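# Push the plug into its socket until it latches

## Task

Seat the plug in the socket far enough that it clicks into its latch, so that it stays in place with no help from the robot; then open the gripper and pull the hand away.

## Robot and tools

The robot is a single arm with six revolute joints and a two-finger parallel gripper. A camera looks down from above (cam_high, 896x504) and another rides on the wrist (cam_wrist, 896x504). The plug and the socket are on the table. The plug must end up clicked in and held only by the latch, not by the hand. Afterwards the fingers open and the hand backs off. Never let anything leave the table. Avoid dropping or slamming the plug, striking things hard, or shoving with great force. Something may now and then briefly tug a held part or nudge a loose one.

Frames. Results use a scene frame whose origin is on the table surface directly under the arm base. +z is up. +y points left when you face along +x. The base itself may be slightly tilted. end_effector_position (metres) is the point midway between the finger pads, about 3 to 4 cm short of the fingertips. end_effector_quat_wxyz gives the hand orientation. Velocities are in m/s and rad/s. The gripper's fingers extend along its own +x and close along its own y. At long reach the printed position can be less accurate.

execute_actions takes "actions", a list holding zero or one item, and an optional "pictures" boolean (pictures come by default). An empty list moves nothing and simply reports the state. A wait item {"steps": N} (N from 1 to 300) issues no command. It returns after N control steps, counted from the previous result, and reply time counts toward them. A motion item {"rows": [...], "steps": N} (N from 1 to 15, default 15) drives the arm. Each step lasts 1/30 s and uses one row. If rows run out, the last row repeats. There is one list of rows for the single arm.

Each row has 7 numbers. The first six are absolute joint targets in radians, not offsets, in this order and with these nominal ranges: waist -3.054..3.054, shoulder 0.000..3.142, elbow 0.000..2.356, wrist pitch -1.571..1.571, wrist yaw -1.571..1.571, wrist roll -3.142..3.142. The seventh is the gripper opening on a scale from -1 to +1, also absolute. +1 is fully open, which is a pad gap of 0.088 m. The empty fingers meet near -0.80, and values below that go no further. Full closing takes at least about 0.5 s.

A call is refused, and nothing is sent, if a target lies more than 0.010 rad outside a joint's range and farther out than that joint's last reading. True joint ends may sit 0.010 rad either way of the nominal ones. A target beyond the real end is clipped there, and the result may say "joint sent to its limit". If that line is missing, the joint may still have no room left.

Motion limits apply on every step. Each joint's target is kept within a fixed lead of its measured angle: 0.211 rad for the waist, shoulder and elbow, 0.213 for wrist pitch, 0.267 for wrist yaw and 0.228 for wrist roll. If the targets would put the hand more than 70 mm from where it is, all of them are pulled back toward the measured angles. Large moves therefore take several calls. Friction can leave a joint short of its target, especially at long reach, and a tiny change may not move it at all. Check Joint positions after each move.

Between calls the arm keeps heading for the last row you sent. It gives up once it has barely moved for a moment, or when a step is HELD. After that only a new action makes it move on or press harder. Fingers still opening or closing carry on regardless.

Results. Joint positions and Joint velocities list the six joints in column order, in rad and rad/s. They then give the pad gap in m and m/s. grip_measured is the finger opening on the command scale. It may be off by about 1 mm for the whole scene. When squeezing something hard it reads up to about 3 mm (0.061) narrower than the real gap. To hold a part, command about 0.07 below grip_measured. A smaller margin gives a lighter grip. Parts thinner than about 3 mm get proportionally less force. Pad force tops out near 34 to 49 N and can spike at first contact. grip_effort_n is the motor's reported effort in newtons, negative for closing and positive for opening. It caps near 83 N and can read high while the fingers are moving or stalled. When the fingers are idle it keeps some leftover value, and it shows n/a at the start.

"joint command not followed" means a clearance check changed or blocked targets. Mounting blocks and posts count as part of the arm. HELD marks steps whose row was not fully sent. If contact torque reaches a joint's limit, the arm halts for 10 s and the rest of the call is dropped. The limits in N m are: waist 17.4, shoulder 21.6, elbow 21.5, wrist pitch 5.67, wrist yaw 5.65, wrist roll 5.3. A carried load adds to these torques. Holding loads heats the motors. From 50 °C a MOTOR HOT warning appears. At 95 °C an OVER-TEMPERATURE FAULT holds the arm until it cools, and the power may cut out if cooling takes too long. Any stop is undesirable, and smooth, economical motion is preferred.

zoom_image takes "camera" (cam_high or cam_wrist) and "region" [x0, y0, x1, y1]. The region is in pixels of that camera's latest image, with (0,0) at the top-left, and is at most 504x504. It returns a closer view. show_instructions has no arguments and shows the reference images. finished_scene takes "scene", the current scene's integer number. It ends that scene for good, and its result reports success and the next task. Call it only after the plug has latched, the fingers are open and the hand has moved away. Camera calibration is given in OpenCV form, with K, distortion and T_world_to_cam per camera. The wrist camera pose follows the joint readings.

Each tool is called after "Emit:" by a JSON object that holds its "name" and its "arguments", one argument or row to a line.

Reference images:

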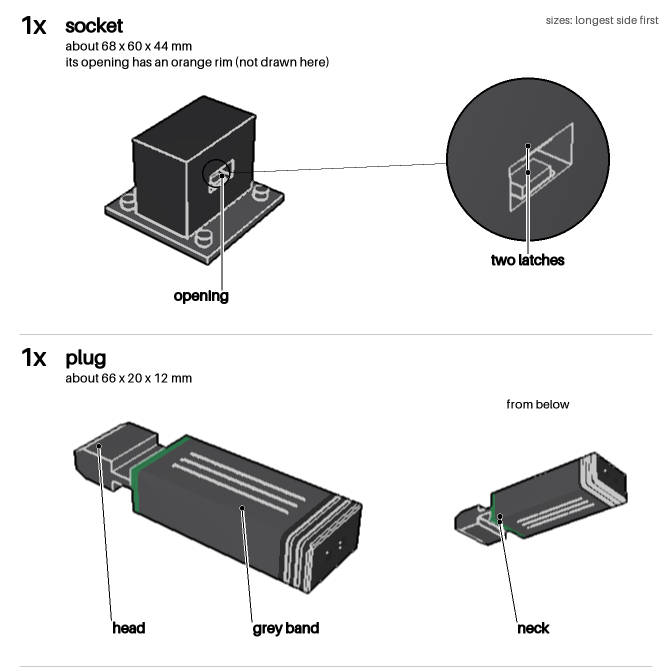

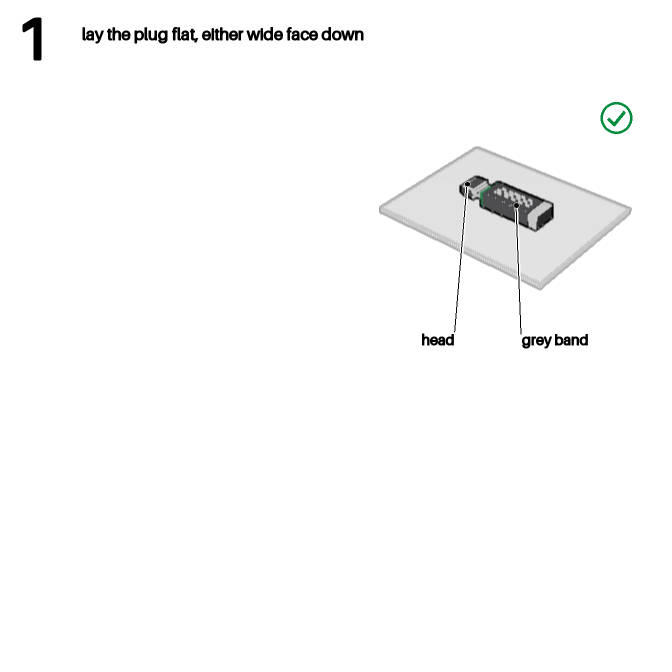

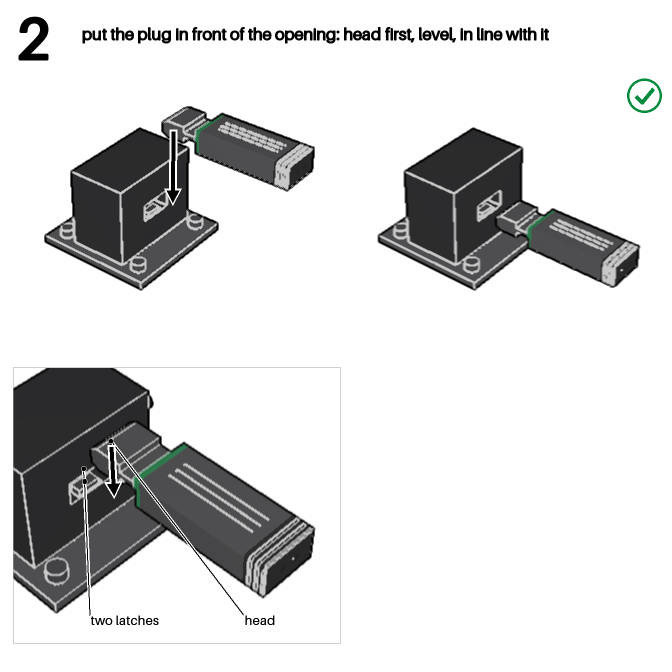

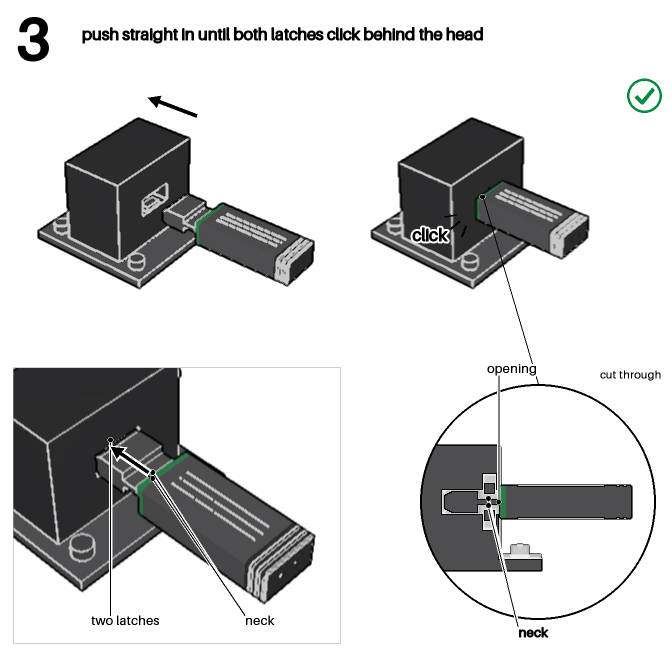

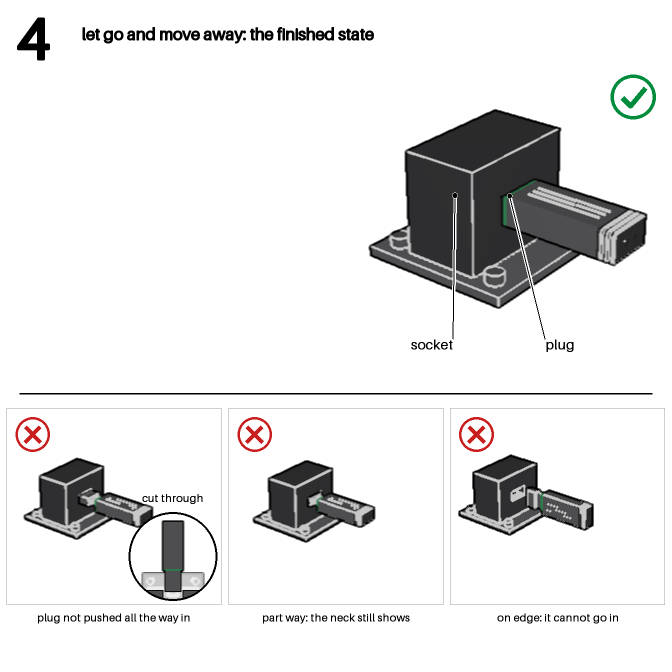

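## Session

Emit:
{"name": "execute_actions", "arguments": {
  "actions": []
}}

Scene clock: 0.00 s of 6630.00 s.
end_effector_position=(+0.3779, +0.2309, +0.3360) grip_measured=+0.371 grip_effort_n=n/a end_effector_quat_wxyz=(+0.633, -0.377, +0.223, +0.639) end_effector_velocity=(+0.002, -0.002, +0.001) end_effector_angular_velocity=(+0.006, -0.018, +0.012)
Joint positions: [ 0.212  1.708  1.455 -0.767 -0.524 -1.251  0.057]
Joint velocities: [-0.007 -0.002 -0.002  0.007 -0.007 -0.022 -0.   ]
Motor temperatures (°C, as the motors report them): [27 24 25 27 25 25]
Heat: hottest waist 27 °C (+0.0 °C/min).

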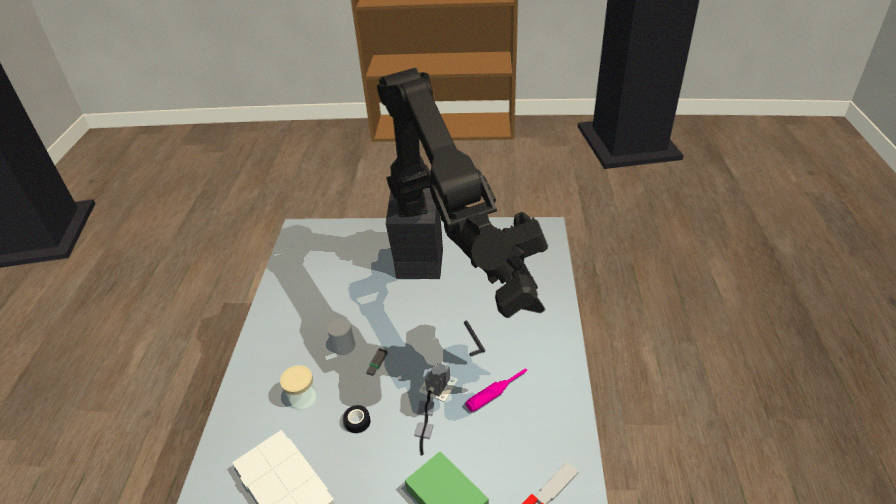

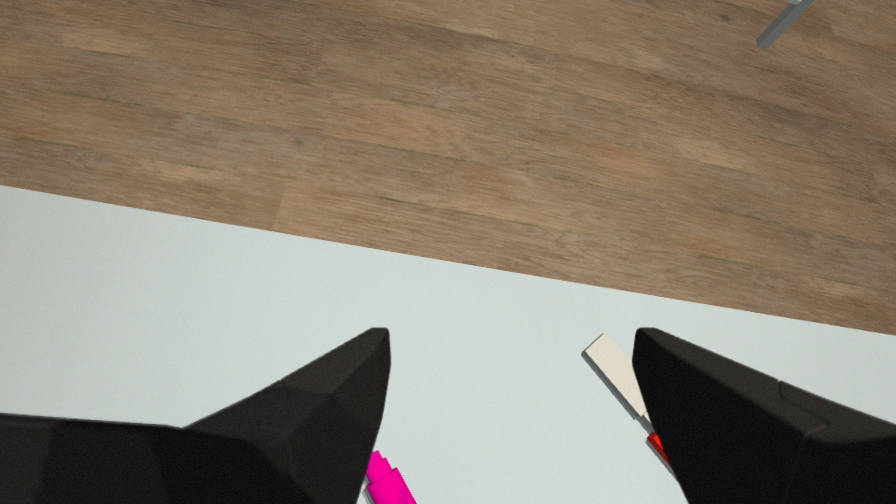

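Emit:
{"name": "zoom_image", "arguments": {
  "camera": "cam_high",
  "region": [340, 320, 500, 460]
}}

Region (340, 320, 500, 460) of cam_high's 896x504 image, scaled by 3.150, with more detail than that image has; it fills the top 441 rows of this view, and the rest is white.

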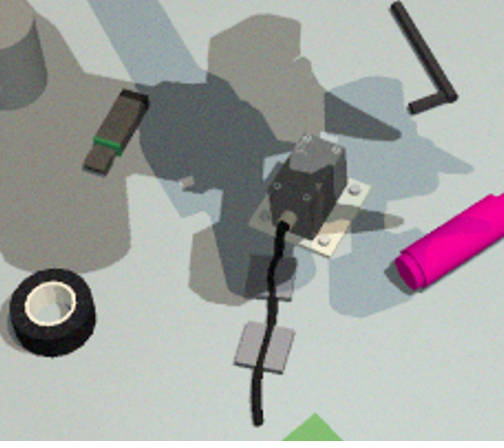

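Emit:
{"name": "execute_actions", "arguments": {
  "actions": [
    {"rows": [[0.19,1.69,1.37,-0.68,-0.47,-1.14,0.4],[0.17,1.68,1.29,-0.6,-0.41,-1.03,0.4],[0.15,1.67,1.2,-0.52,-0.36,-0.92,0.4],[0.13,1.65,1.12,-0.44,-0.3,-0.81,0.4],[0.11,1.64,1.04,-0.36,-0.25,-0.7,0.4],[0.09,1.63,0.96,-0.28,-0.19,-0.59,0.4],[0.07,1.61,0.88,-0.2,-0.14,-0.48,0.4],[0.05,1.6,0.8,-0.12,-0.08,-0.37,0.4],[0.03,1.59,0.72,-0.04,-0.03,-0.26,0.4],[0.01,1.57,0.63,0.04,0.03,-0.15,0.4],[-0.01,1.56,0.55,0.12,0.08,-0.04,0.4],[-0.03,1.55,0.47,0.2,0.14,0.07,0.4],[-0.05,1.53,0.39,0.28,0.19,0.18,0.4],[-0.06,1.52,0.3,0.37,0.24,0.29,0.4],[-0.072,1.512,0.223,0.454,0.291,0.394,0.4]], "steps": 15}
  ],
  "pictures": false
}}

Emit:
{"name": "execute_actions", "arguments": {
  "actions": [
    {"steps": 45}
  ]
}}

Scene clock: 64.03 s of 6630.00 s.
end_effector_position=(+0.3803, +0.0343, +0.2096) grip_measured=+0.397 grip_effort_n=15.6 end_effector_quat_wxyz=(+0.865, -0.206, +0.450, +0.080) end_effector_velocity=(-0.203, -0.445, -0.112) end_effector_angular_velocity=(-0.135, -0.817, -2.964)
Joint positions: [-0.036  1.552  0.697  0.073  0.161 -0.335  0.058]
Joint velocities: [-0.481 -0.427 -1.673  1.81   1.56   1.941 -0.   ]
Motor temperatures (°C, as the motors report them): [28 35 29 29 25 25]
Heat: hottest shoulder 35 °C (+8.1 °C/min).
Steps of this call (steps 1 to 90: nothing new was sent; then 60.53 s passed at rest; steps 91 to 105: all 15 steps of this action). Readings (joint positions):
91: [0.212 1.707 1.444 -0.747 -0.517 -1.227]
92: [0.208 1.699 1.416 -0.702 -0.494 -1.176]
94: [0.187 1.674 1.317 -0.591 -0.417 -1.045]
98: [0.104 1.645 1.092 -0.350 -0.213 -0.786]
105: the state above

Scene clock: 65.53 s of 6630.00 s.
end_effector_position=(+0.2728, -0.0090, +0.1504) grip_measured=+0.397 grip_effort_n=15.1 end_effector_quat_wxyz=(+0.873, +0.083, +0.453, -0.159) end_effector_velocity=(-0.005, -0.000, -0.003) end_effector_angular_velocity=(-0.001, +0.024, +0.008)
Joint positions: [-0.07   1.518  0.233  0.452  0.289  0.391  0.058]
Joint velocities: [-0.002 -0.002 -0.002 -0.022 -0.007 -0.007 -0.   ]
Motor temperatures (°C, as the motors report them): [28 34 29 29 25 25]
Heat: hottest shoulder 34 °C (+7.1 °C/min).
Steps of this call (steps 1 to 45: the robot went on to your last target). Readings (joint positions):
1: [-0.051 1.541 0.642 0.135 0.205 -0.270]
2: [-0.062 1.532 0.587 0.195 0.233 -0.207]
4: [-0.070 1.524 0.477 0.314 0.262 -0.077]
8: [-0.070 1.520 0.287 0.409 0.282 0.183]
45: the state above
The arm was judged still, so your last target was given up. Only a new action makes it travel on or press farther. Fingers that are still opening or closing keep moving.
camera_calibration (this result's frames):
cam_wrist: T_world_to_cam=[[-0.348793, -0.935837, -0.0505272, 0.109231], [-0.889447, 0.347529, -0.296828, 0.327356], [0.295342, -0.0585901, -0.953593, 0.139504], [0, 0, 0, 1]] pos_world=[0.288063, -0.00337016, 0.235718]

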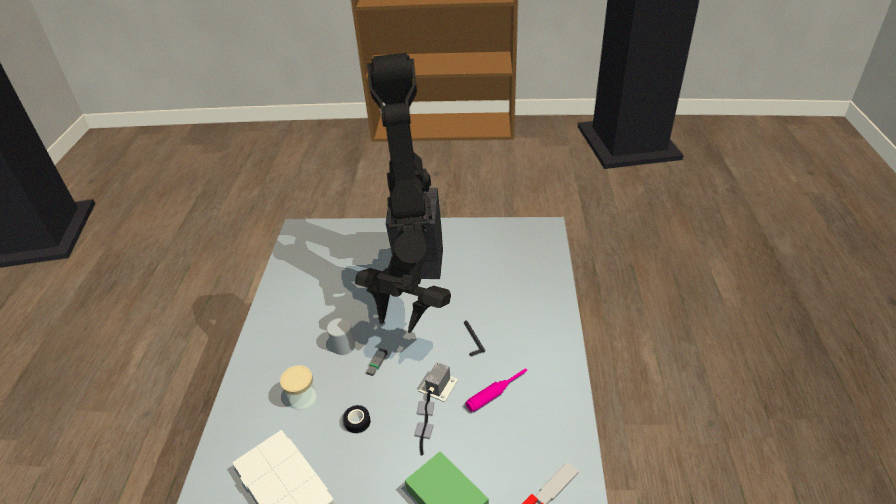

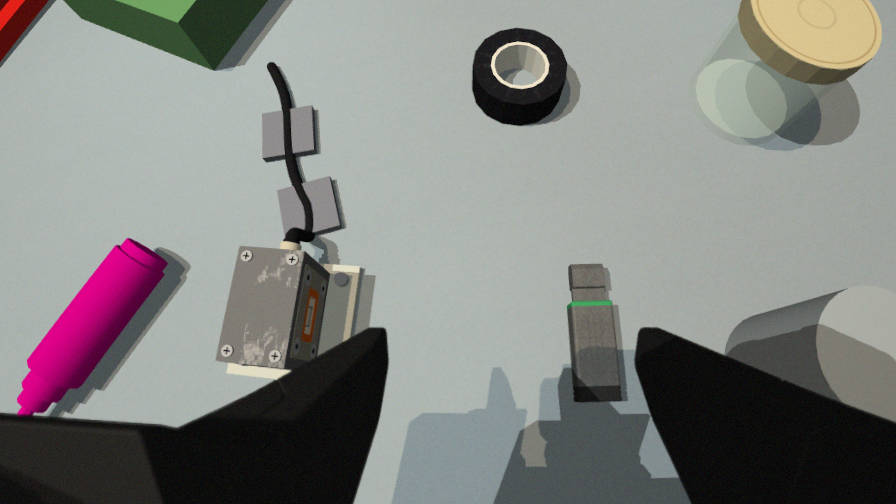

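Emit:
{"name": "zoom_image", "arguments": {
  "camera": "cam_wrist",
  "region": [200, 230, 400, 390]
}}

Emit:
{"name": "zoom_image", "arguments": {
  "camera": "cam_wrist",
  "region": [510, 250, 690, 410]
}}

Region (200, 230, 400, 390) of cam_wrist's 896x504 image, scaled by 2.520, with more detail than that image has; it fills the top 403 rows of this view, and the rest is white.

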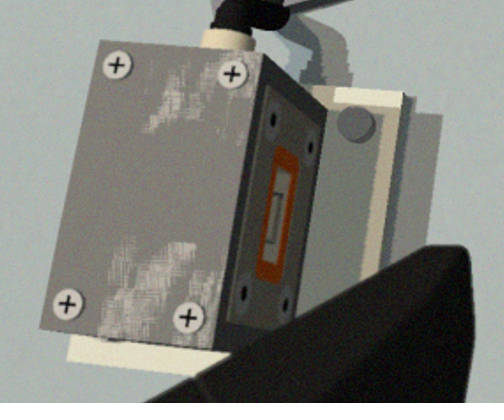

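Region (510, 250, 690, 410) of cam_wrist's 896x504 image, scaled by 2.800, with more detail than that image has.

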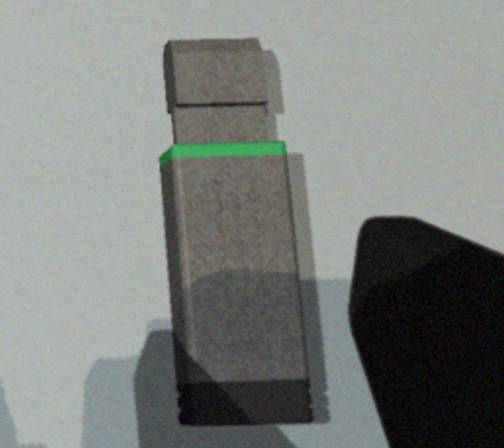

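Emit:
{"name": "execute_actions", "arguments": {
  "actions": [
    {"rows": [[-0.08,1.54,0.233,0.475,0.28,0.385,0.38],[-0.095,1.57,0.234,0.51,0.27,0.375,0.35],[-0.115,1.61,0.235,0.55,0.258,0.36,0.32],[-0.135,1.66,0.236,0.6,0.243,0.342,0.29],[-0.16,1.71,0.237,0.655,0.226,0.323,0.26],[-0.185,1.77,0.238,0.715,0.208,0.303,0.23],[-0.21,1.83,0.239,0.78,0.19,0.283,0.2],[-0.235,1.89,0.24,0.84,0.17,0.262,0.17],[-0.26,1.94,0.24,0.9,0.153,0.243,0.15],[-0.285,1.99,0.241,0.95,0.137,0.225,0.13],[-0.305,2.04,0.241,1.0,0.122,0.208,0.12],[-0.325,2.08,0.242,1.04,0.109,0.194,0.11],[-0.34,2.11,0.242,1.075,0.098,0.183,0.1],[-0.348,2.13,0.242,1.095,0.092,0.176,0.1],[-0.351,2.14,0.242,1.105,0.089,0.173,0.1]], "steps": 15}
  ],
  "pictures": false
}}

Emit:
{"name": "execute_actions", "arguments": {
  "actions": [
    {"steps": 20}
  ]
}}

Scene clock: 99.20 s of 6630.00 s.
end_effector_position=(+0.2710, -0.0547, +0.0857) grip_measured=+0.121 grip_effort_n=-16.0 end_effector_quat_wxyz=(+0.873, +0.081, +0.455, -0.158) end_effector_velocity=(-0.065, -0.067, -0.109) end_effector_angular_velocity=(+0.002, +0.129, +0.004)
Joint positions: [-0.322  2.065  0.238  1.029  0.115  0.2    0.045]
Joint velocities: [-0.379  0.833 -0.002  0.74  -0.256 -0.286 -0.01 ]
Motor temperatures (°C, as the motors report them): [28 31 27 31 25 25]
Heat: hottest shoulder 31 °C (-1.0 °C/min).
Steps of this call (steps 1 to 90: nothing new was sent; then 30.17 s passed at rest; steps 91 to 105: all 15 steps of this action). Readings (joint positions):
91: [-0.071 1.519 0.233 0.456 0.289 0.391]
92: [-0.075 1.526 0.233 0.470 0.285 0.389]
94: [-0.095 1.568 0.234 0.526 0.269 0.372]
98: [-0.173 1.744 0.235 0.705 0.214 0.310]
105: the state above

Scene clock: 99.87 s of 6630.00 s.
end_effector_position=(+0.2696, -0.0589, +0.0797) grip_measured=+0.103 grip_effort_n=-15.6 end_effector_quat_wxyz=(+0.875, +0.080, +0.451, -0.154) end_effector_velocity=(-0.001, +0.000, +0.001) end_effector_angular_velocity=(+0.002, +0.003, +0.008)
Joint positions: [-0.348  2.128  0.239  1.103  0.092  0.176  0.044]
Joint velocities: [-0.002 -0.007 -0.002 -0.007 -0.007 -0.007 -0.   ]
Motor temperatures (°C, as the motors report them): [28 31 27 31 25 25]
Heat: hottest shoulder 31 °C (-1.0 °C/min).
Steps of this call (steps 1 to 20: the robot went on to your last target). Readings (joint positions):
1: [-0.332 2.087 0.238 1.051 0.108 0.193]
2: [-0.339 2.101 0.238 1.066 0.103 0.188]
4: [-0.344 2.116 0.238 1.086 0.097 0.181]
8: [-0.347 2.125 0.239 1.099 0.093 0.177]
20: the state above
camera_calibration (this result's frames):
cam_wrist: T_world_to_cam=[[-0.337222, -0.940057, -0.050733, 0.0544911], [-0.891854, 0.336257, -0.302535, 0.321314], [0.301459, -0.0567748, -0.951787, 0.0684578], [0, 0, 0, 1]] pos_world=[0.284304, -0.0529328, 0.16513]

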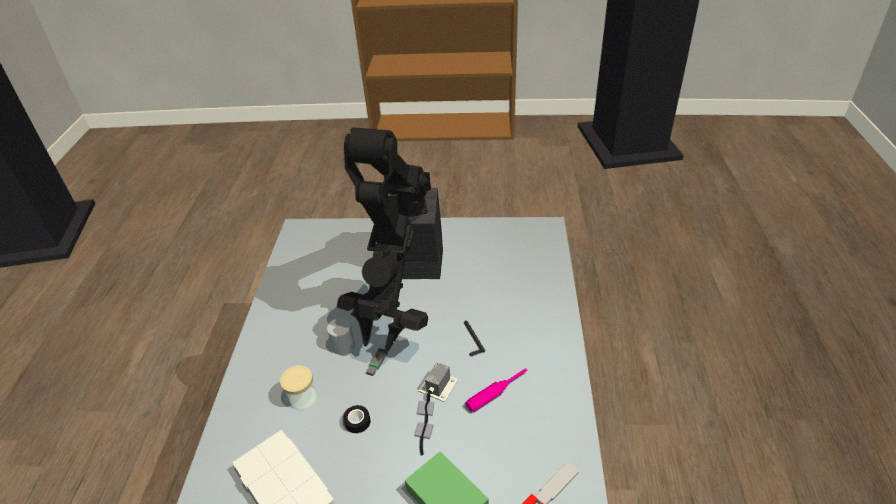

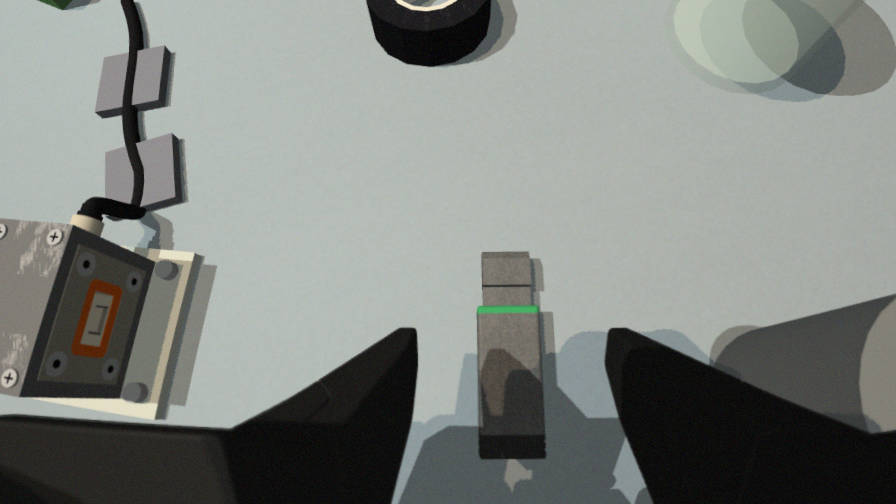

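Emit:
{"name": "execute_actions", "arguments": {
  "actions": [
    {"rows": [[-0.35,2.145,0.243,1.108,0.092,0.176,0.1],[-0.35,2.155,0.246,1.115,0.092,0.176,0.1],[-0.35,2.17,0.25,1.126,0.092,0.176,0.1],[-0.35,2.19,0.255,1.14,0.092,0.176,0.1],[-0.35,2.21,0.26,1.155,0.092,0.176,0.1],[-0.349,2.235,0.266,1.172,0.092,0.177,0.1],[-0.349,2.26,0.273,1.19,0.092,0.177,0.1],[-0.349,2.285,0.28,1.207,0.093,0.178,0.1],[-0.348,2.31,0.287,1.224,0.093,0.178,0.1],[-0.348,2.33,0.293,1.238,0.093,0.178,0.1],[-0.348,2.35,0.299,1.252,0.093,0.178,0.1],[-0.347,2.365,0.304,1.263,0.093,0.178,0.1],[-0.347,2.375,0.308,1.27,0.093,0.178,0.1],[-0.347,2.382,0.31,1.274,0.093,0.178,0.1]], "steps": 15}
  ],
  "pictures": false
}}

Emit:
{"name": "execute_actions", "arguments": {
  "actions": [
    {"steps": 15}
  ]
}}

Scene clock: 125.37 s of 6630.00 s.
end_effector_position=(+0.2676, -0.0593, +0.0484) grip_measured=+0.103 grip_effort_n=-16.0 end_effector_quat_wxyz=(+0.873, +0.080, +0.456, -0.154) end_effector_velocity=(-0.008, +0.001, -0.045) end_effector_angular_velocity=(-0.001, +0.035, +0.019)
Joint positions: [-0.348  2.349  0.297  1.255  0.091  0.176  0.044]
Joint velocities: [-0.002  0.286  0.085  0.168 -0.007 -0.022 -0.   ]
Motor temperatures (°C, as the motors report them): [28 30 26 32 25 25]
Heat: hottest wrist pitch 32 °C (-2.0 °C/min).
Steps of this call (steps 1 to 15: the robot went on to your last target; steps 16 to 90: nothing new was sent; then 22.00 s passed at rest; steps 91 to 105: all 15 steps of this action). Readings (joint positions):
91: [-0.348 2.128 0.239 1.104 0.091 0.176]
92: [-0.348 2.131 0.239 1.107 0.091 0.176]
94: [-0.348 2.147 0.243 1.120 0.091 0.176]
98: [-0.348 2.218 0.261 1.169 0.091 0.176]
105: the state above

Scene clock: 125.87 s of 6630.00 s.
end_effector_position=(+0.2681, -0.0595, +0.0458) grip_measured=+0.103 grip_effort_n=-16.0 end_effector_quat_wxyz=(+0.874, +0.080, +0.454, -0.154) end_effector_velocity=(-0.001, +0.000, -0.002) end_effector_angular_velocity=(+0.003, +0.008, +0.008)
Joint positions: [-0.348  2.369  0.304  1.272  0.091  0.176  0.044]
Joint velocities: [-0.002  0.002  0.002 -0.007 -0.007 -0.007 -0.   ]
Motor temperatures (°C, as the motors report them): [28 30 26 32 25 25]
Heat: hottest wrist pitch 32 °C (-2.0 °C/min).
Steps of this call (steps 1 to 15: the robot went on to your last target). Readings (joint positions):
1: [-0.348 2.356 0.299 1.260 0.091 0.176]
2: [-0.348 2.361 0.300 1.264 0.091 0.176]
4: [-0.348 2.365 0.302 1.268 0.091 0.176]
8: [-0.348 2.368 0.304 1.272 0.091 0.176]
15: the state above
camera_calibration (this result's frames):
cam_wrist: T_world_to_cam=[[-0.337547, -0.939998, -0.0496649, 0.0517746], [-0.893995, 0.336651, -0.295701, 0.310231], [0.294678, -0.0554128, -0.953988, 0.0385765], [0, 0, 0, 1]] pos_world=[0.283454, -0.0536339, 0.131109]

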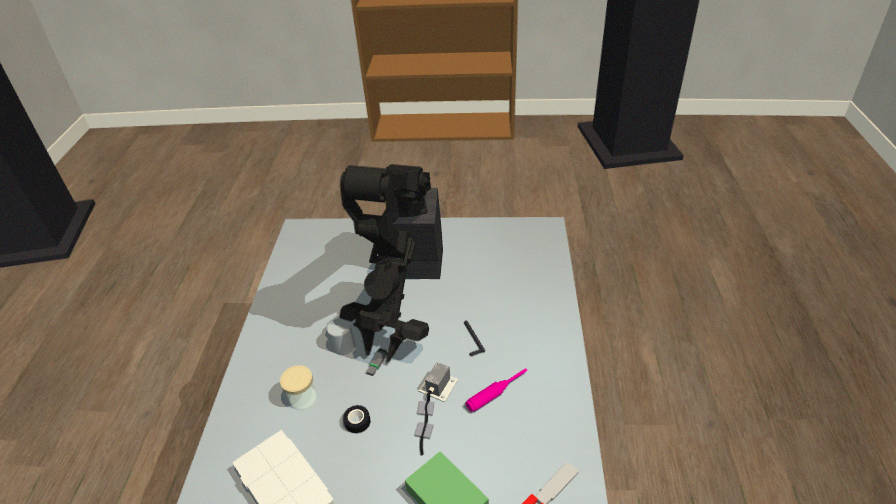

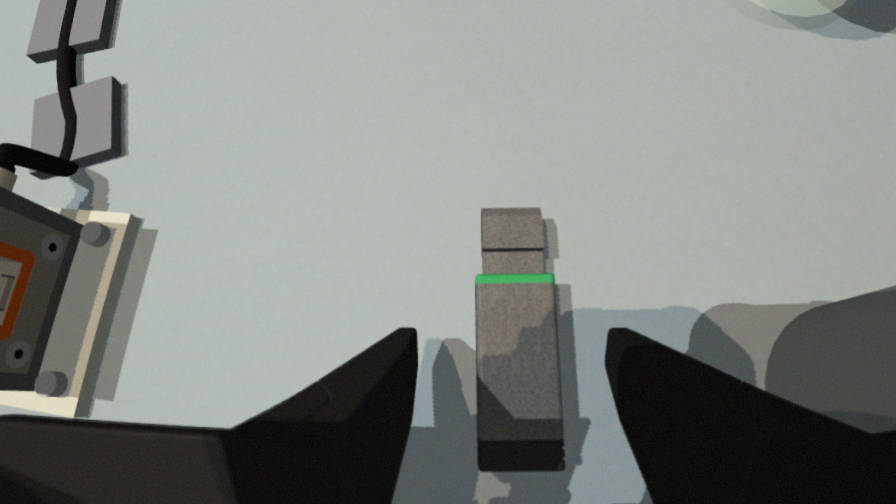

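Emit:
{"name": "execute_actions", "arguments": {
  "actions": [
    {"rows": [[-0.349,2.388,0.312,1.277,0.093,0.178,0.1],[-0.35,2.395,0.315,1.281,0.093,0.178,0.1],[-0.351,2.403,0.318,1.286,0.093,0.178,0.1],[-0.352,2.412,0.322,1.291,0.093,0.178,0.1],[-0.353,2.421,0.325,1.297,0.093,0.178,0.1],[-0.353,2.43,0.329,1.302,0.093,0.178,0.1],[-0.353,2.438,0.332,1.307,0.093,0.178,0.1],[-0.353,2.445,0.335,1.312,0.093,0.178,0.1],[-0.353,2.45,0.337,1.315,0.093,0.178,0.1],[-0.353,2.452,0.338,1.316,0.093,0.178,0.1]], "steps": 15}
  ]
}}

Scene clock: 130.77 s of 6630.00 s.
end_effector_position=(+0.2678, -0.0603, +0.0349) grip_measured=+0.103 grip_effort_n=-15.6 end_effector_quat_wxyz=(+0.873, +0.081, +0.455, -0.155) end_effector_velocity=(+0.005, +0.002, -0.002) end_effector_angular_velocity=(+0.019, -0.021, +0.004)
Joint positions: [-0.35   2.438  0.331  1.313  0.091  0.176  0.044]
Joint velocities: [-0.002  0.017  0.012  0.022 -0.022  0.007 -0.   ]
Motor temperatures (°C, as the motors report them): [28 29 26 32 25 25]
Heat: hottest wrist pitch 32 °C (-2.0 °C/min).
Steps of this call (steps 1 to 15: the robot went on to your last target; steps 16 to 90: nothing new was sent; then 1.40 s passed at rest; steps 91 to 105: all 15 steps of this action). Readings (joint positions):
91: [-0.348 2.370 0.304 1.273 0.091 0.176]
92: [-0.348 2.373 0.305 1.276 0.091 0.176]
94: [-0.348 2.383 0.310 1.281 0.091 0.176]
98: [-0.350 2.413 0.321 1.298 0.091 0.176]
105: the state above
camera_calibration (this result's frames):
cam_wrist: T_world_to_cam=[[-0.339421, -0.939354, -0.049055, 0.0508903], [-0.893795, 0.338332, -0.294385, 0.307016], [0.293129, -0.0560755, -0.954427, 0.0286271], [0, 0, 0, 1]] pos_world=[0.283291, -0.0544642, 0.1202]

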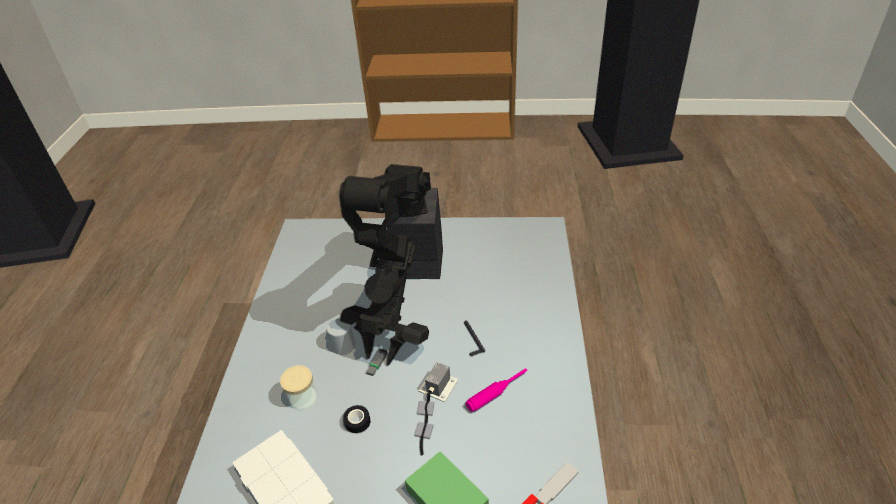

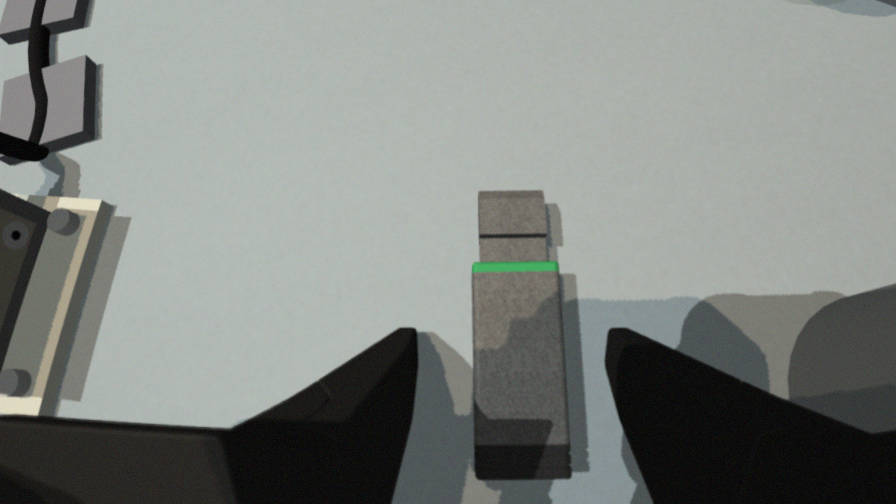

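Emit:
{"name": "execute_actions", "arguments": {
  "actions": [
    {"rows": [[-0.353,2.456,0.34,1.318,0.093,0.178,0.05],[-0.353,2.461,0.342,1.321,0.093,0.178,0.0],[-0.353,2.466,0.344,1.324,0.093,0.178,-0.05],[-0.353,2.471,0.346,1.327,0.093,0.178,-0.1]], "steps": 15}
  ]
}}

Scene clock: 134.97 s of 6630.00 s.
end_effector_position=(+0.2686, -0.0611, +0.0336) grip_measured=-0.095 grip_effort_n=-16.5 end_effector_quat_wxyz=(+0.875, +0.080, +0.452, -0.157) end_effector_velocity=(+0.002, +0.000, +0.003) end_effector_angular_velocity=(-0.000, -0.011, +0.008)
Joint positions: [-0.35   2.453  0.336  1.33   0.095  0.176  0.034]
Joint velocities: [-0.002 -0.007 -0.002  0.007 -0.007 -0.007 -0.001]
Motor temperatures (°C, as the motors report them): [28 29 26 32 25 25]
Heat: hottest wrist pitch 32 °C (-1.0 °C/min).
Steps of this call (steps 1 to 15: the robot went on to your last target; steps 16 to 90: nothing new was sent; then 0.70 s passed at rest; steps 91 to 105: all 15 steps of this action). Readings (joint positions):
91: [-0.350 2.440 0.332 1.315 0.091 0.176]
92: [-0.350 2.442 0.332 1.316 0.091 0.176]
94: [-0.350 2.447 0.335 1.322 0.092 0.176]
98: [-0.350 2.452 0.336 1.328 0.094 0.176]
105: the state above
camera_calibration (this result's frames):
cam_wrist: T_world_to_cam=[[-0.341335, -0.938754, -0.0472308, 0.050782], [-0.891103, 0.339177, -0.301488, 0.307191], [0.299043, -0.0608209, -0.952299, 0.0251073], [0, 0, 0, 1]] pos_world=[0.283564, -0.0549932, 0.118923]

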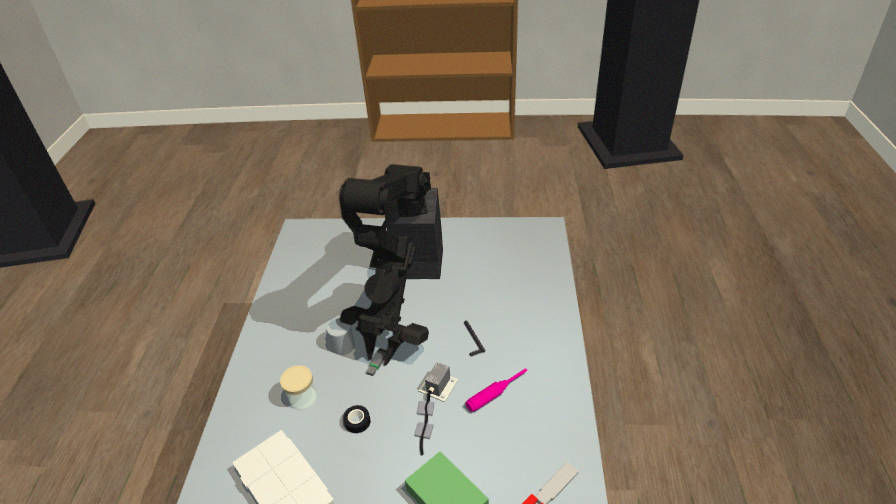

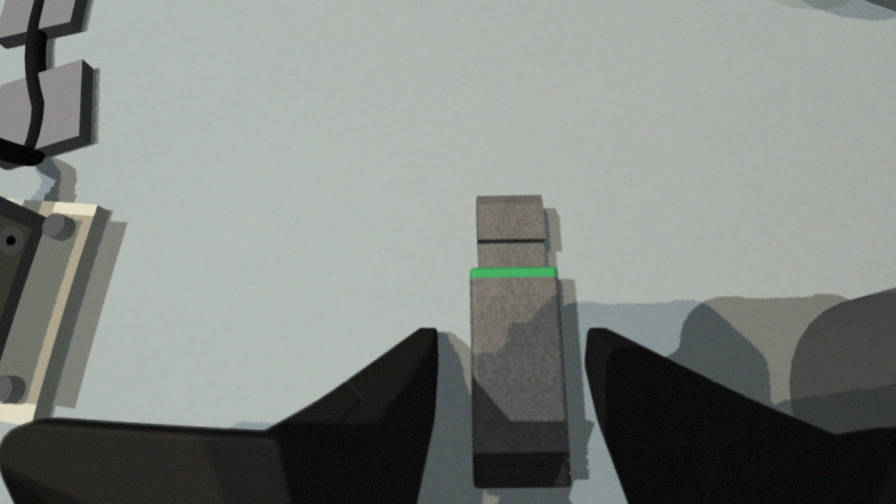

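Emit:
{"name": "execute_actions", "arguments": {
  "actions": [
    {"rows": [[-0.352,2.45,0.336,1.322,0.093,0.177,-0.12],[-0.352,2.44,0.332,1.317,0.093,0.177,-0.15],[-0.352,2.435,0.331,1.315,0.093,0.177,-0.19],[-0.352,2.435,0.331,1.315,0.093,0.177,-0.23],[-0.352,2.435,0.331,1.315,0.093,0.177,-0.27],[-0.352,2.435,0.331,1.315,0.093,0.177,-0.31],[-0.352,2.435,0.331,1.315,0.093,0.177,-0.34],[-0.352,2.435,0.331,1.315,0.093,0.177,-0.37],[-0.352,2.435,0.331,1.315,0.093,0.177,-0.4],[-0.352,2.435,0.331,1.315,0.093,0.177,-0.43],[-0.352,2.435,0.331,1.315,0.093,0.177,-0.46],[-0.352,2.435,0.331,1.315,0.093,0.177,-0.5],[-0.352,2.435,0.331,1.315,0.093,0.177,-0.55]], "steps": 15}
  ],
  "pictures": false
}}

Emit:
{"name": "execute_actions", "arguments": {
  "actions": [
    {"steps": 10}
  ]
}}

Scene clock: 140.30 s of 6630.00 s.
end_effector_position=(+0.2692, -0.0611, +0.0345) grip_measured=-0.452 grip_effort_n=-83.5 end_effector_quat_wxyz=(+0.874, +0.080, +0.452, -0.157) end_effector_velocity=(-0.005, -0.003, -0.002) end_effector_angular_velocity=(-0.016, +0.027, +0.006)
Joint positions: [-0.35   2.443  0.335  1.319  0.094  0.176  0.017]
Joint velocities: [-0.007 -0.002 -0.002 -0.022  0.007 -0.022  0.   ]
Motor temperatures (°C, as the motors report them): [28 29 26 32 25 25]
Heat: hottest wrist pitch 32 °C (-1.0 °C/min).
Steps of this call (steps 1 to 15: the robot went on to your last target; steps 16 to 90: nothing new was sent; then 1.83 s passed at rest; steps 91 to 105: all 15 steps of this action). Readings (joint positions):
91: [-0.350 2.453 0.336 1.330 0.095 0.176]
92: [-0.350 2.452 0.336 1.330 0.095 0.176]
94: [-0.350 2.448 0.336 1.324 0.094 0.176]
98: [-0.350 2.445 0.336 1.319 0.094 0.176]
105: the state above

Scene clock: 140.63 s of 6630.00 s.
end_effector_position=(+0.2692, -0.0611, +0.0345) grip_measured=-0.452 grip_effort_n=-83.5 end_effector_quat_wxyz=(+0.874, +0.080, +0.452, -0.157) end_effector_velocity=(-0.002, -0.002, -0.000) end_effector_angular_velocity=(-0.017, +0.012, +0.011)
Joint positions: [-0.35   2.443  0.335  1.319  0.094  0.176  0.017]
Joint velocities: [-0.002 -0.002 -0.002 -0.007  0.007 -0.022 -0.   ]
Motor temperatures (°C, as the motors report them): [28 29 26 32 25 25]
Heat: hottest wrist pitch 32 °C (-1.0 °C/min).
Steps of this call (steps 1 to 10: the robot went on to your last target). Readings (joint positions):
1: [-0.350 2.443 0.335 1.319 0.094 0.176]
2: [-0.350 2.443 0.335 1.319 0.094 0.176]
4: [-0.350 2.443 0.335 1.319 0.094 0.176]
8: [-0.350 2.443 0.335 1.319 0.094 0.176]
10: the state above
camera_calibration (this result's frames):
cam_wrist: T_world_to_cam=[[-0.341031, -0.938849, -0.0475515, 0.0509977], [-0.891664, 0.339082, -0.299931, 0.308083], [0.297714, -0.0598858, -0.952775, 0.0262872], [0, 0, 0, 1]] pos_world=[0.284272, -0.0550122, 0.119875]

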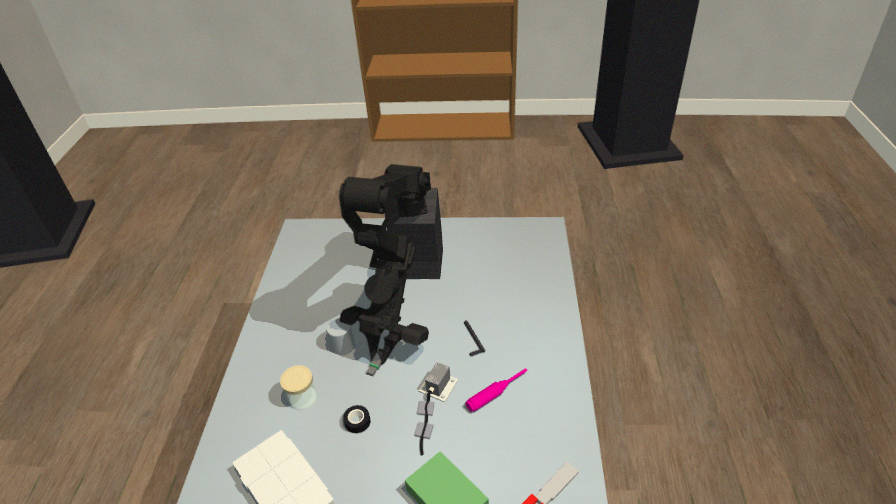

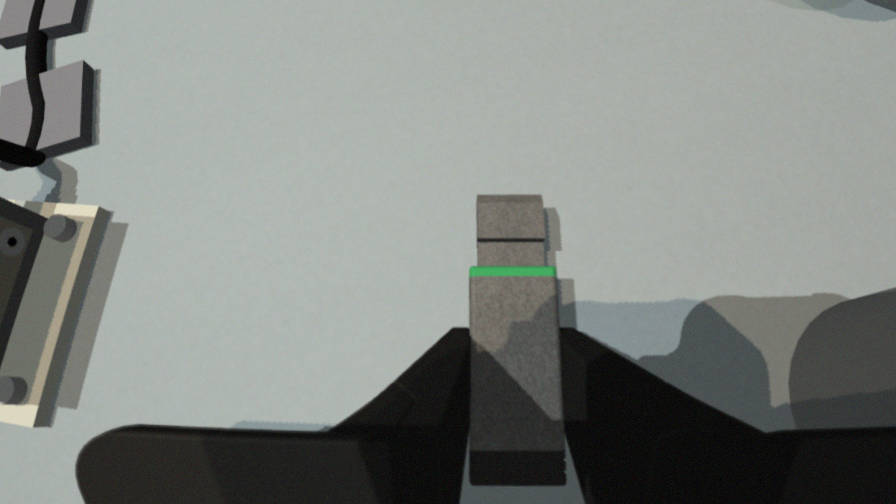

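Emit:
{"name": "execute_actions", "arguments": {
  "actions": [
    {"rows": [[-0.352,2.428,0.329,1.31,0.093,0.177,-0.55],[-0.352,2.415,0.325,1.302,0.093,0.177,-0.55],[-0.352,2.4,0.319,1.292,0.093,0.177,-0.55],[-0.352,2.38,0.311,1.279,0.093,0.177,-0.55],[-0.352,2.355,0.302,1.262,0.092,0.177,-0.55],[-0.352,2.33,0.294,1.244,0.092,0.176,-0.55],[-0.352,2.3,0.284,1.223,0.092,0.176,-0.55],[-0.352,2.27,0.275,1.201,0.091,0.175,-0.55],[-0.352,2.24,0.266,1.18,0.091,0.175,-0.55],[-0.352,2.21,0.258,1.158,0.09,0.174,-0.55],[-0.352,2.18,0.251,1.135,0.09,0.174,-0.55],[-0.352,2.15,0.244,1.112,0.09,0.173,-0.55],[-0.352,2.12,0.24,1.087,0.09,0.173,-0.55],[-0.352,2.09,0.24,1.057,0.09,0.173,-0.55],[-0.352,2.06,0.24,1.027,0.09,0.173,-0.55]], "steps": 15}
  ],
  "pictures": false
}}

Emit:
{"name": "execute_actions", "arguments": {
  "actions": [
    {"rows": [[-0.355,2.04,0.25,1.0,0.08,0.15,-0.55],[-0.358,2.025,0.262,0.975,0.063,0.115,-0.55],[-0.362,2.012,0.277,0.947,0.043,0.073,-0.55],[-0.367,2.002,0.293,0.917,0.021,0.027,-0.55],[-0.373,1.995,0.31,0.885,-0.003,-0.023,-0.55],[-0.379,1.99,0.328,0.85,-0.028,-0.077,-0.55],[-0.385,1.988,0.347,0.815,-0.054,-0.132,-0.55],[-0.391,1.987,0.366,0.779,-0.081,-0.188,-0.55],[-0.397,1.987,0.385,0.743,-0.108,-0.245,-0.55],[-0.404,1.988,0.404,0.707,-0.135,-0.302,-0.55],[-0.41,1.989,0.423,0.671,-0.162,-0.359,-0.55],[-0.416,1.99,0.442,0.635,-0.189,-0.416,-0.55],[-0.423,1.992,0.461,0.599,-0.216,-0.473,-0.55],[-0.429,1.994,0.48,0.563,-0.243,-0.53,-0.55],[-0.435,1.996,0.5,0.527,-0.27,-0.587,-0.55]], "steps": 15}
  ],
  "pictures": false
}}

Emit:
{"name": "execute_actions", "arguments": {
  "actions": [
    {"rows": [[-0.442,2.0,0.52,0.49,-0.298,-0.647,-0.55],[-0.449,2.005,0.54,0.452,-0.326,-0.707,-0.55],[-0.456,2.01,0.56,0.414,-0.354,-0.767,-0.55],[-0.463,2.016,0.58,0.376,-0.382,-0.827,-0.55],[-0.47,2.022,0.6,0.338,-0.411,-0.887,-0.55],[-0.477,2.029,0.62,0.3,-0.44,-0.947,-0.55],[-0.484,2.036,0.64,0.26,-0.469,-1.008,-0.55],[-0.491,2.044,0.66,0.22,-0.498,-1.07,-0.55],[-0.498,2.052,0.68,0.18,-0.527,-1.132,-0.55],[-0.505,2.06,0.7,0.142,-0.556,-1.194,-0.55],[-0.512,2.068,0.72,0.105,-0.585,-1.255,-0.55],[-0.518,2.076,0.74,0.068,-0.613,-1.314,-0.55],[-0.523,2.084,0.757,0.035,-0.638,-1.367,-0.55],[-0.528,2.091,0.771,0.008,-0.658,-1.41,-0.55],[-0.532,2.1,0.783,-0.01,-0.673,-1.439,-0.55]], "steps": 15}
  ],
  "pictures": false
}}

Emit:
{"name": "execute_actions", "arguments": {
  "actions": [
    {"steps": 20}
  ]
}}

Scene clock: 169.13 s of 6630.00 s.
end_effector_position=(+0.2699, -0.0598, +0.0759) grip_measured=-0.452 grip_effort_n=-83.5 end_effector_quat_wxyz=(+0.873, +0.080, +0.456, -0.156) end_effector_velocity=(+0.017, +0.003, +0.108) end_effector_angular_velocity=(+0.015, +0.006, +0.016)
Joint positions: [-0.35   2.143  0.251  1.096  0.092  0.176  0.017]
Joint velocities: [-0.002 -0.886 -0.11  -0.784 -0.022 -0.007 -0.   ]
Motor temperatures (°C, as the motors report them): [28 31 26 31 25 25]
Heat: hottest shoulder 31 °C (+0.0 °C/min).
Steps of this call (steps 1 to 15: the robot went on to your last target; steps 16 to 90: nothing new was sent; then 25.00 s passed at rest; steps 91 to 105: all 15 steps of this action). Readings (joint positions):
91: [-0.350 2.442 0.335 1.317 0.094 0.176]
92: [-0.350 2.439 0.335 1.313 0.094 0.176]
94: [-0.350 2.423 0.329 1.300 0.094 0.176]
98: [-0.350 2.344 0.301 1.247 0.094 0.176]
105: the state above

Scene clock: 169.63 s of 6630.00 s.
end_effector_position=(+0.3026, -0.0419, +0.0784) grip_measured=-0.452 grip_effort_n=-83.5 end_effector_quat_wxyz=(+0.850, -0.095, +0.509, +0.097) end_effector_velocity=(+0.048, +0.046, -0.018) end_effector_angular_velocity=(-0.008, +0.230, +1.643)
Joint positions: [-0.416  1.999  0.447  0.619 -0.201 -0.445  0.017]
Joint velocities: [-0.193  0.002  0.549 -1.048 -0.799 -1.692 -0.   ]
Motor temperatures (°C, as the motors report them): [28 31 26 31 25 25]
Heat: hottest shoulder 31 °C (+0.0 °C/min).
Steps of this call (steps 1 to 15: all 15 steps of this action). Readings (joint positions):
1: [-0.351 2.115 0.250 1.069 0.090 0.171]
2: [-0.352 2.090 0.250 1.044 0.084 0.157]
4: [-0.356 2.050 0.262 0.989 0.060 0.106]
8: [-0.374 2.008 0.319 0.865 -0.021 -0.064]
15: the state above

Scene clock: 170.13 s of 6630.00 s.
end_effector_position=(+0.3133, -0.0192, +0.0805) grip_measured=-0.452 grip_effort_n=-83.5 end_effector_quat_wxyz=(+0.761, -0.239, +0.413, +0.440) end_effector_velocity=(+0.016, +0.025, +0.020) end_effector_angular_velocity=(+0.393, -0.303, +1.033)
Joint positions: [-0.517  2.066  0.737  0.064 -0.617 -1.322  0.017]
Joint velocities: [-0.164  0.227  0.476 -0.813 -0.652 -1.355 -0.   ]
Motor temperatures (°C, as the motors report them): [28 31 26 31 25 25]
Heat: hottest shoulder 31 °C (+0.0 °C/min).
Steps of this call (steps 1 to 15: all 15 steps of this action). Readings (joint positions):
1: [-0.423 1.999 0.465 0.582 -0.229 -0.501]
2: [-0.429 1.999 0.484 0.546 -0.256 -0.559]
4: [-0.443 1.999 0.524 0.472 -0.311 -0.676]
8: [-0.471 2.012 0.606 0.321 -0.425 -0.916]
15: the state above

Scene clock: 170.80 s of 6630.00 s.
end_effector_position=(+0.3138, -0.0165, +0.0824) grip_measured=-0.452 grip_effort_n=-83.5 end_effector_quat_wxyz=(+0.751, -0.248, +0.385, +0.476) end_effector_velocity=(-0.007, +0.002, +0.000) end_effector_angular_velocity=(+0.020, +0.036, -0.010)
Joint positions: [-0.529  2.085  0.776 -0.007 -0.671 -1.436  0.017]
Joint velocities: [-0.002 -0.002 -0.002 -0.037 -0.007  0.007 -0.   ]
Motor temperatures (°C, as the motors report them): [28 31 26 31 25 25]
Heat: hottest shoulder 31 °C (+0.0 °C/min).
Steps of this call (steps 1 to 20: the robot went on to your last target). Readings (joint positions):
1: [-0.521 2.072 0.750 0.043 -0.634 -1.357]
2: [-0.524 2.077 0.759 0.028 -0.645 -1.381]
4: [-0.528 2.081 0.769 0.010 -0.658 -1.410]
8: [-0.529 2.084 0.775 -0.004 -0.668 -1.430]
20: the state above
camera_calibration (this result's frames):
cam_wrist: T_world_to_cam=[[0.907425, -0.418071, -0.0423877, -0.2733], [-0.410357, -0.859901, -0.303607, 0.176541], [0.0904801, 0.292895, -0.951854, 0.132118], [0, 0, 0, 1]] pos_world=[0.30849, -0.00114735, 0.167772]

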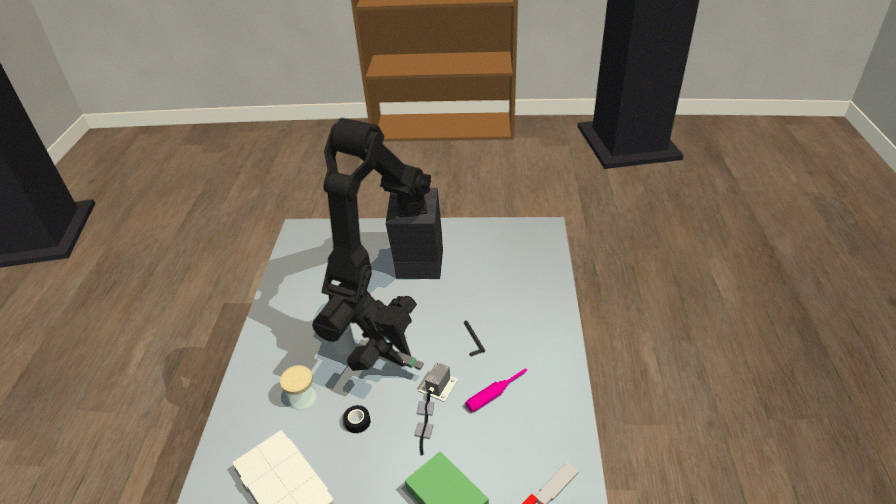

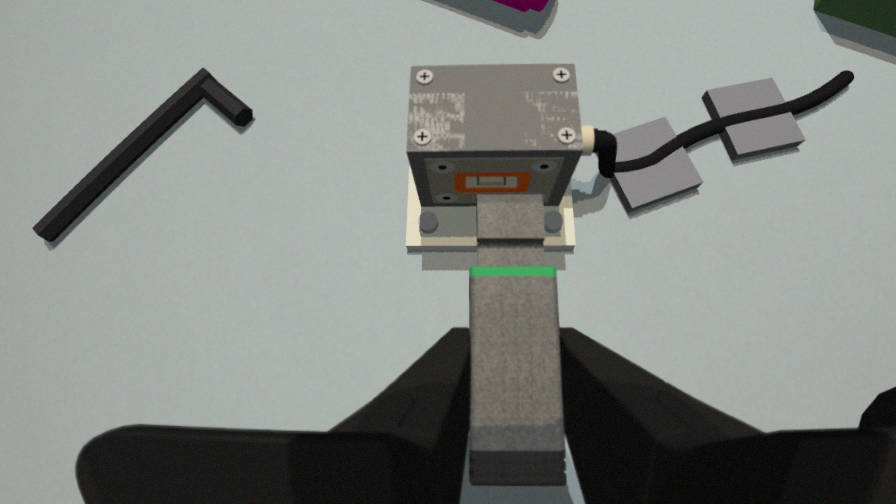

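Emit:
{"name": "zoom_image", "arguments": {
  "camera": "cam_wrist",
  "region": [390, 50, 610, 290]
}}

Region (390, 50, 610, 290) of cam_wrist's 896x504 image, scaled by 2.100, with more detail than that image has; it fills the left 462 columns of this view, and the rest is white.

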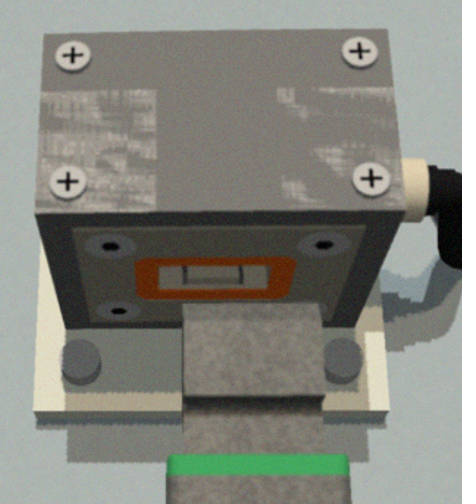

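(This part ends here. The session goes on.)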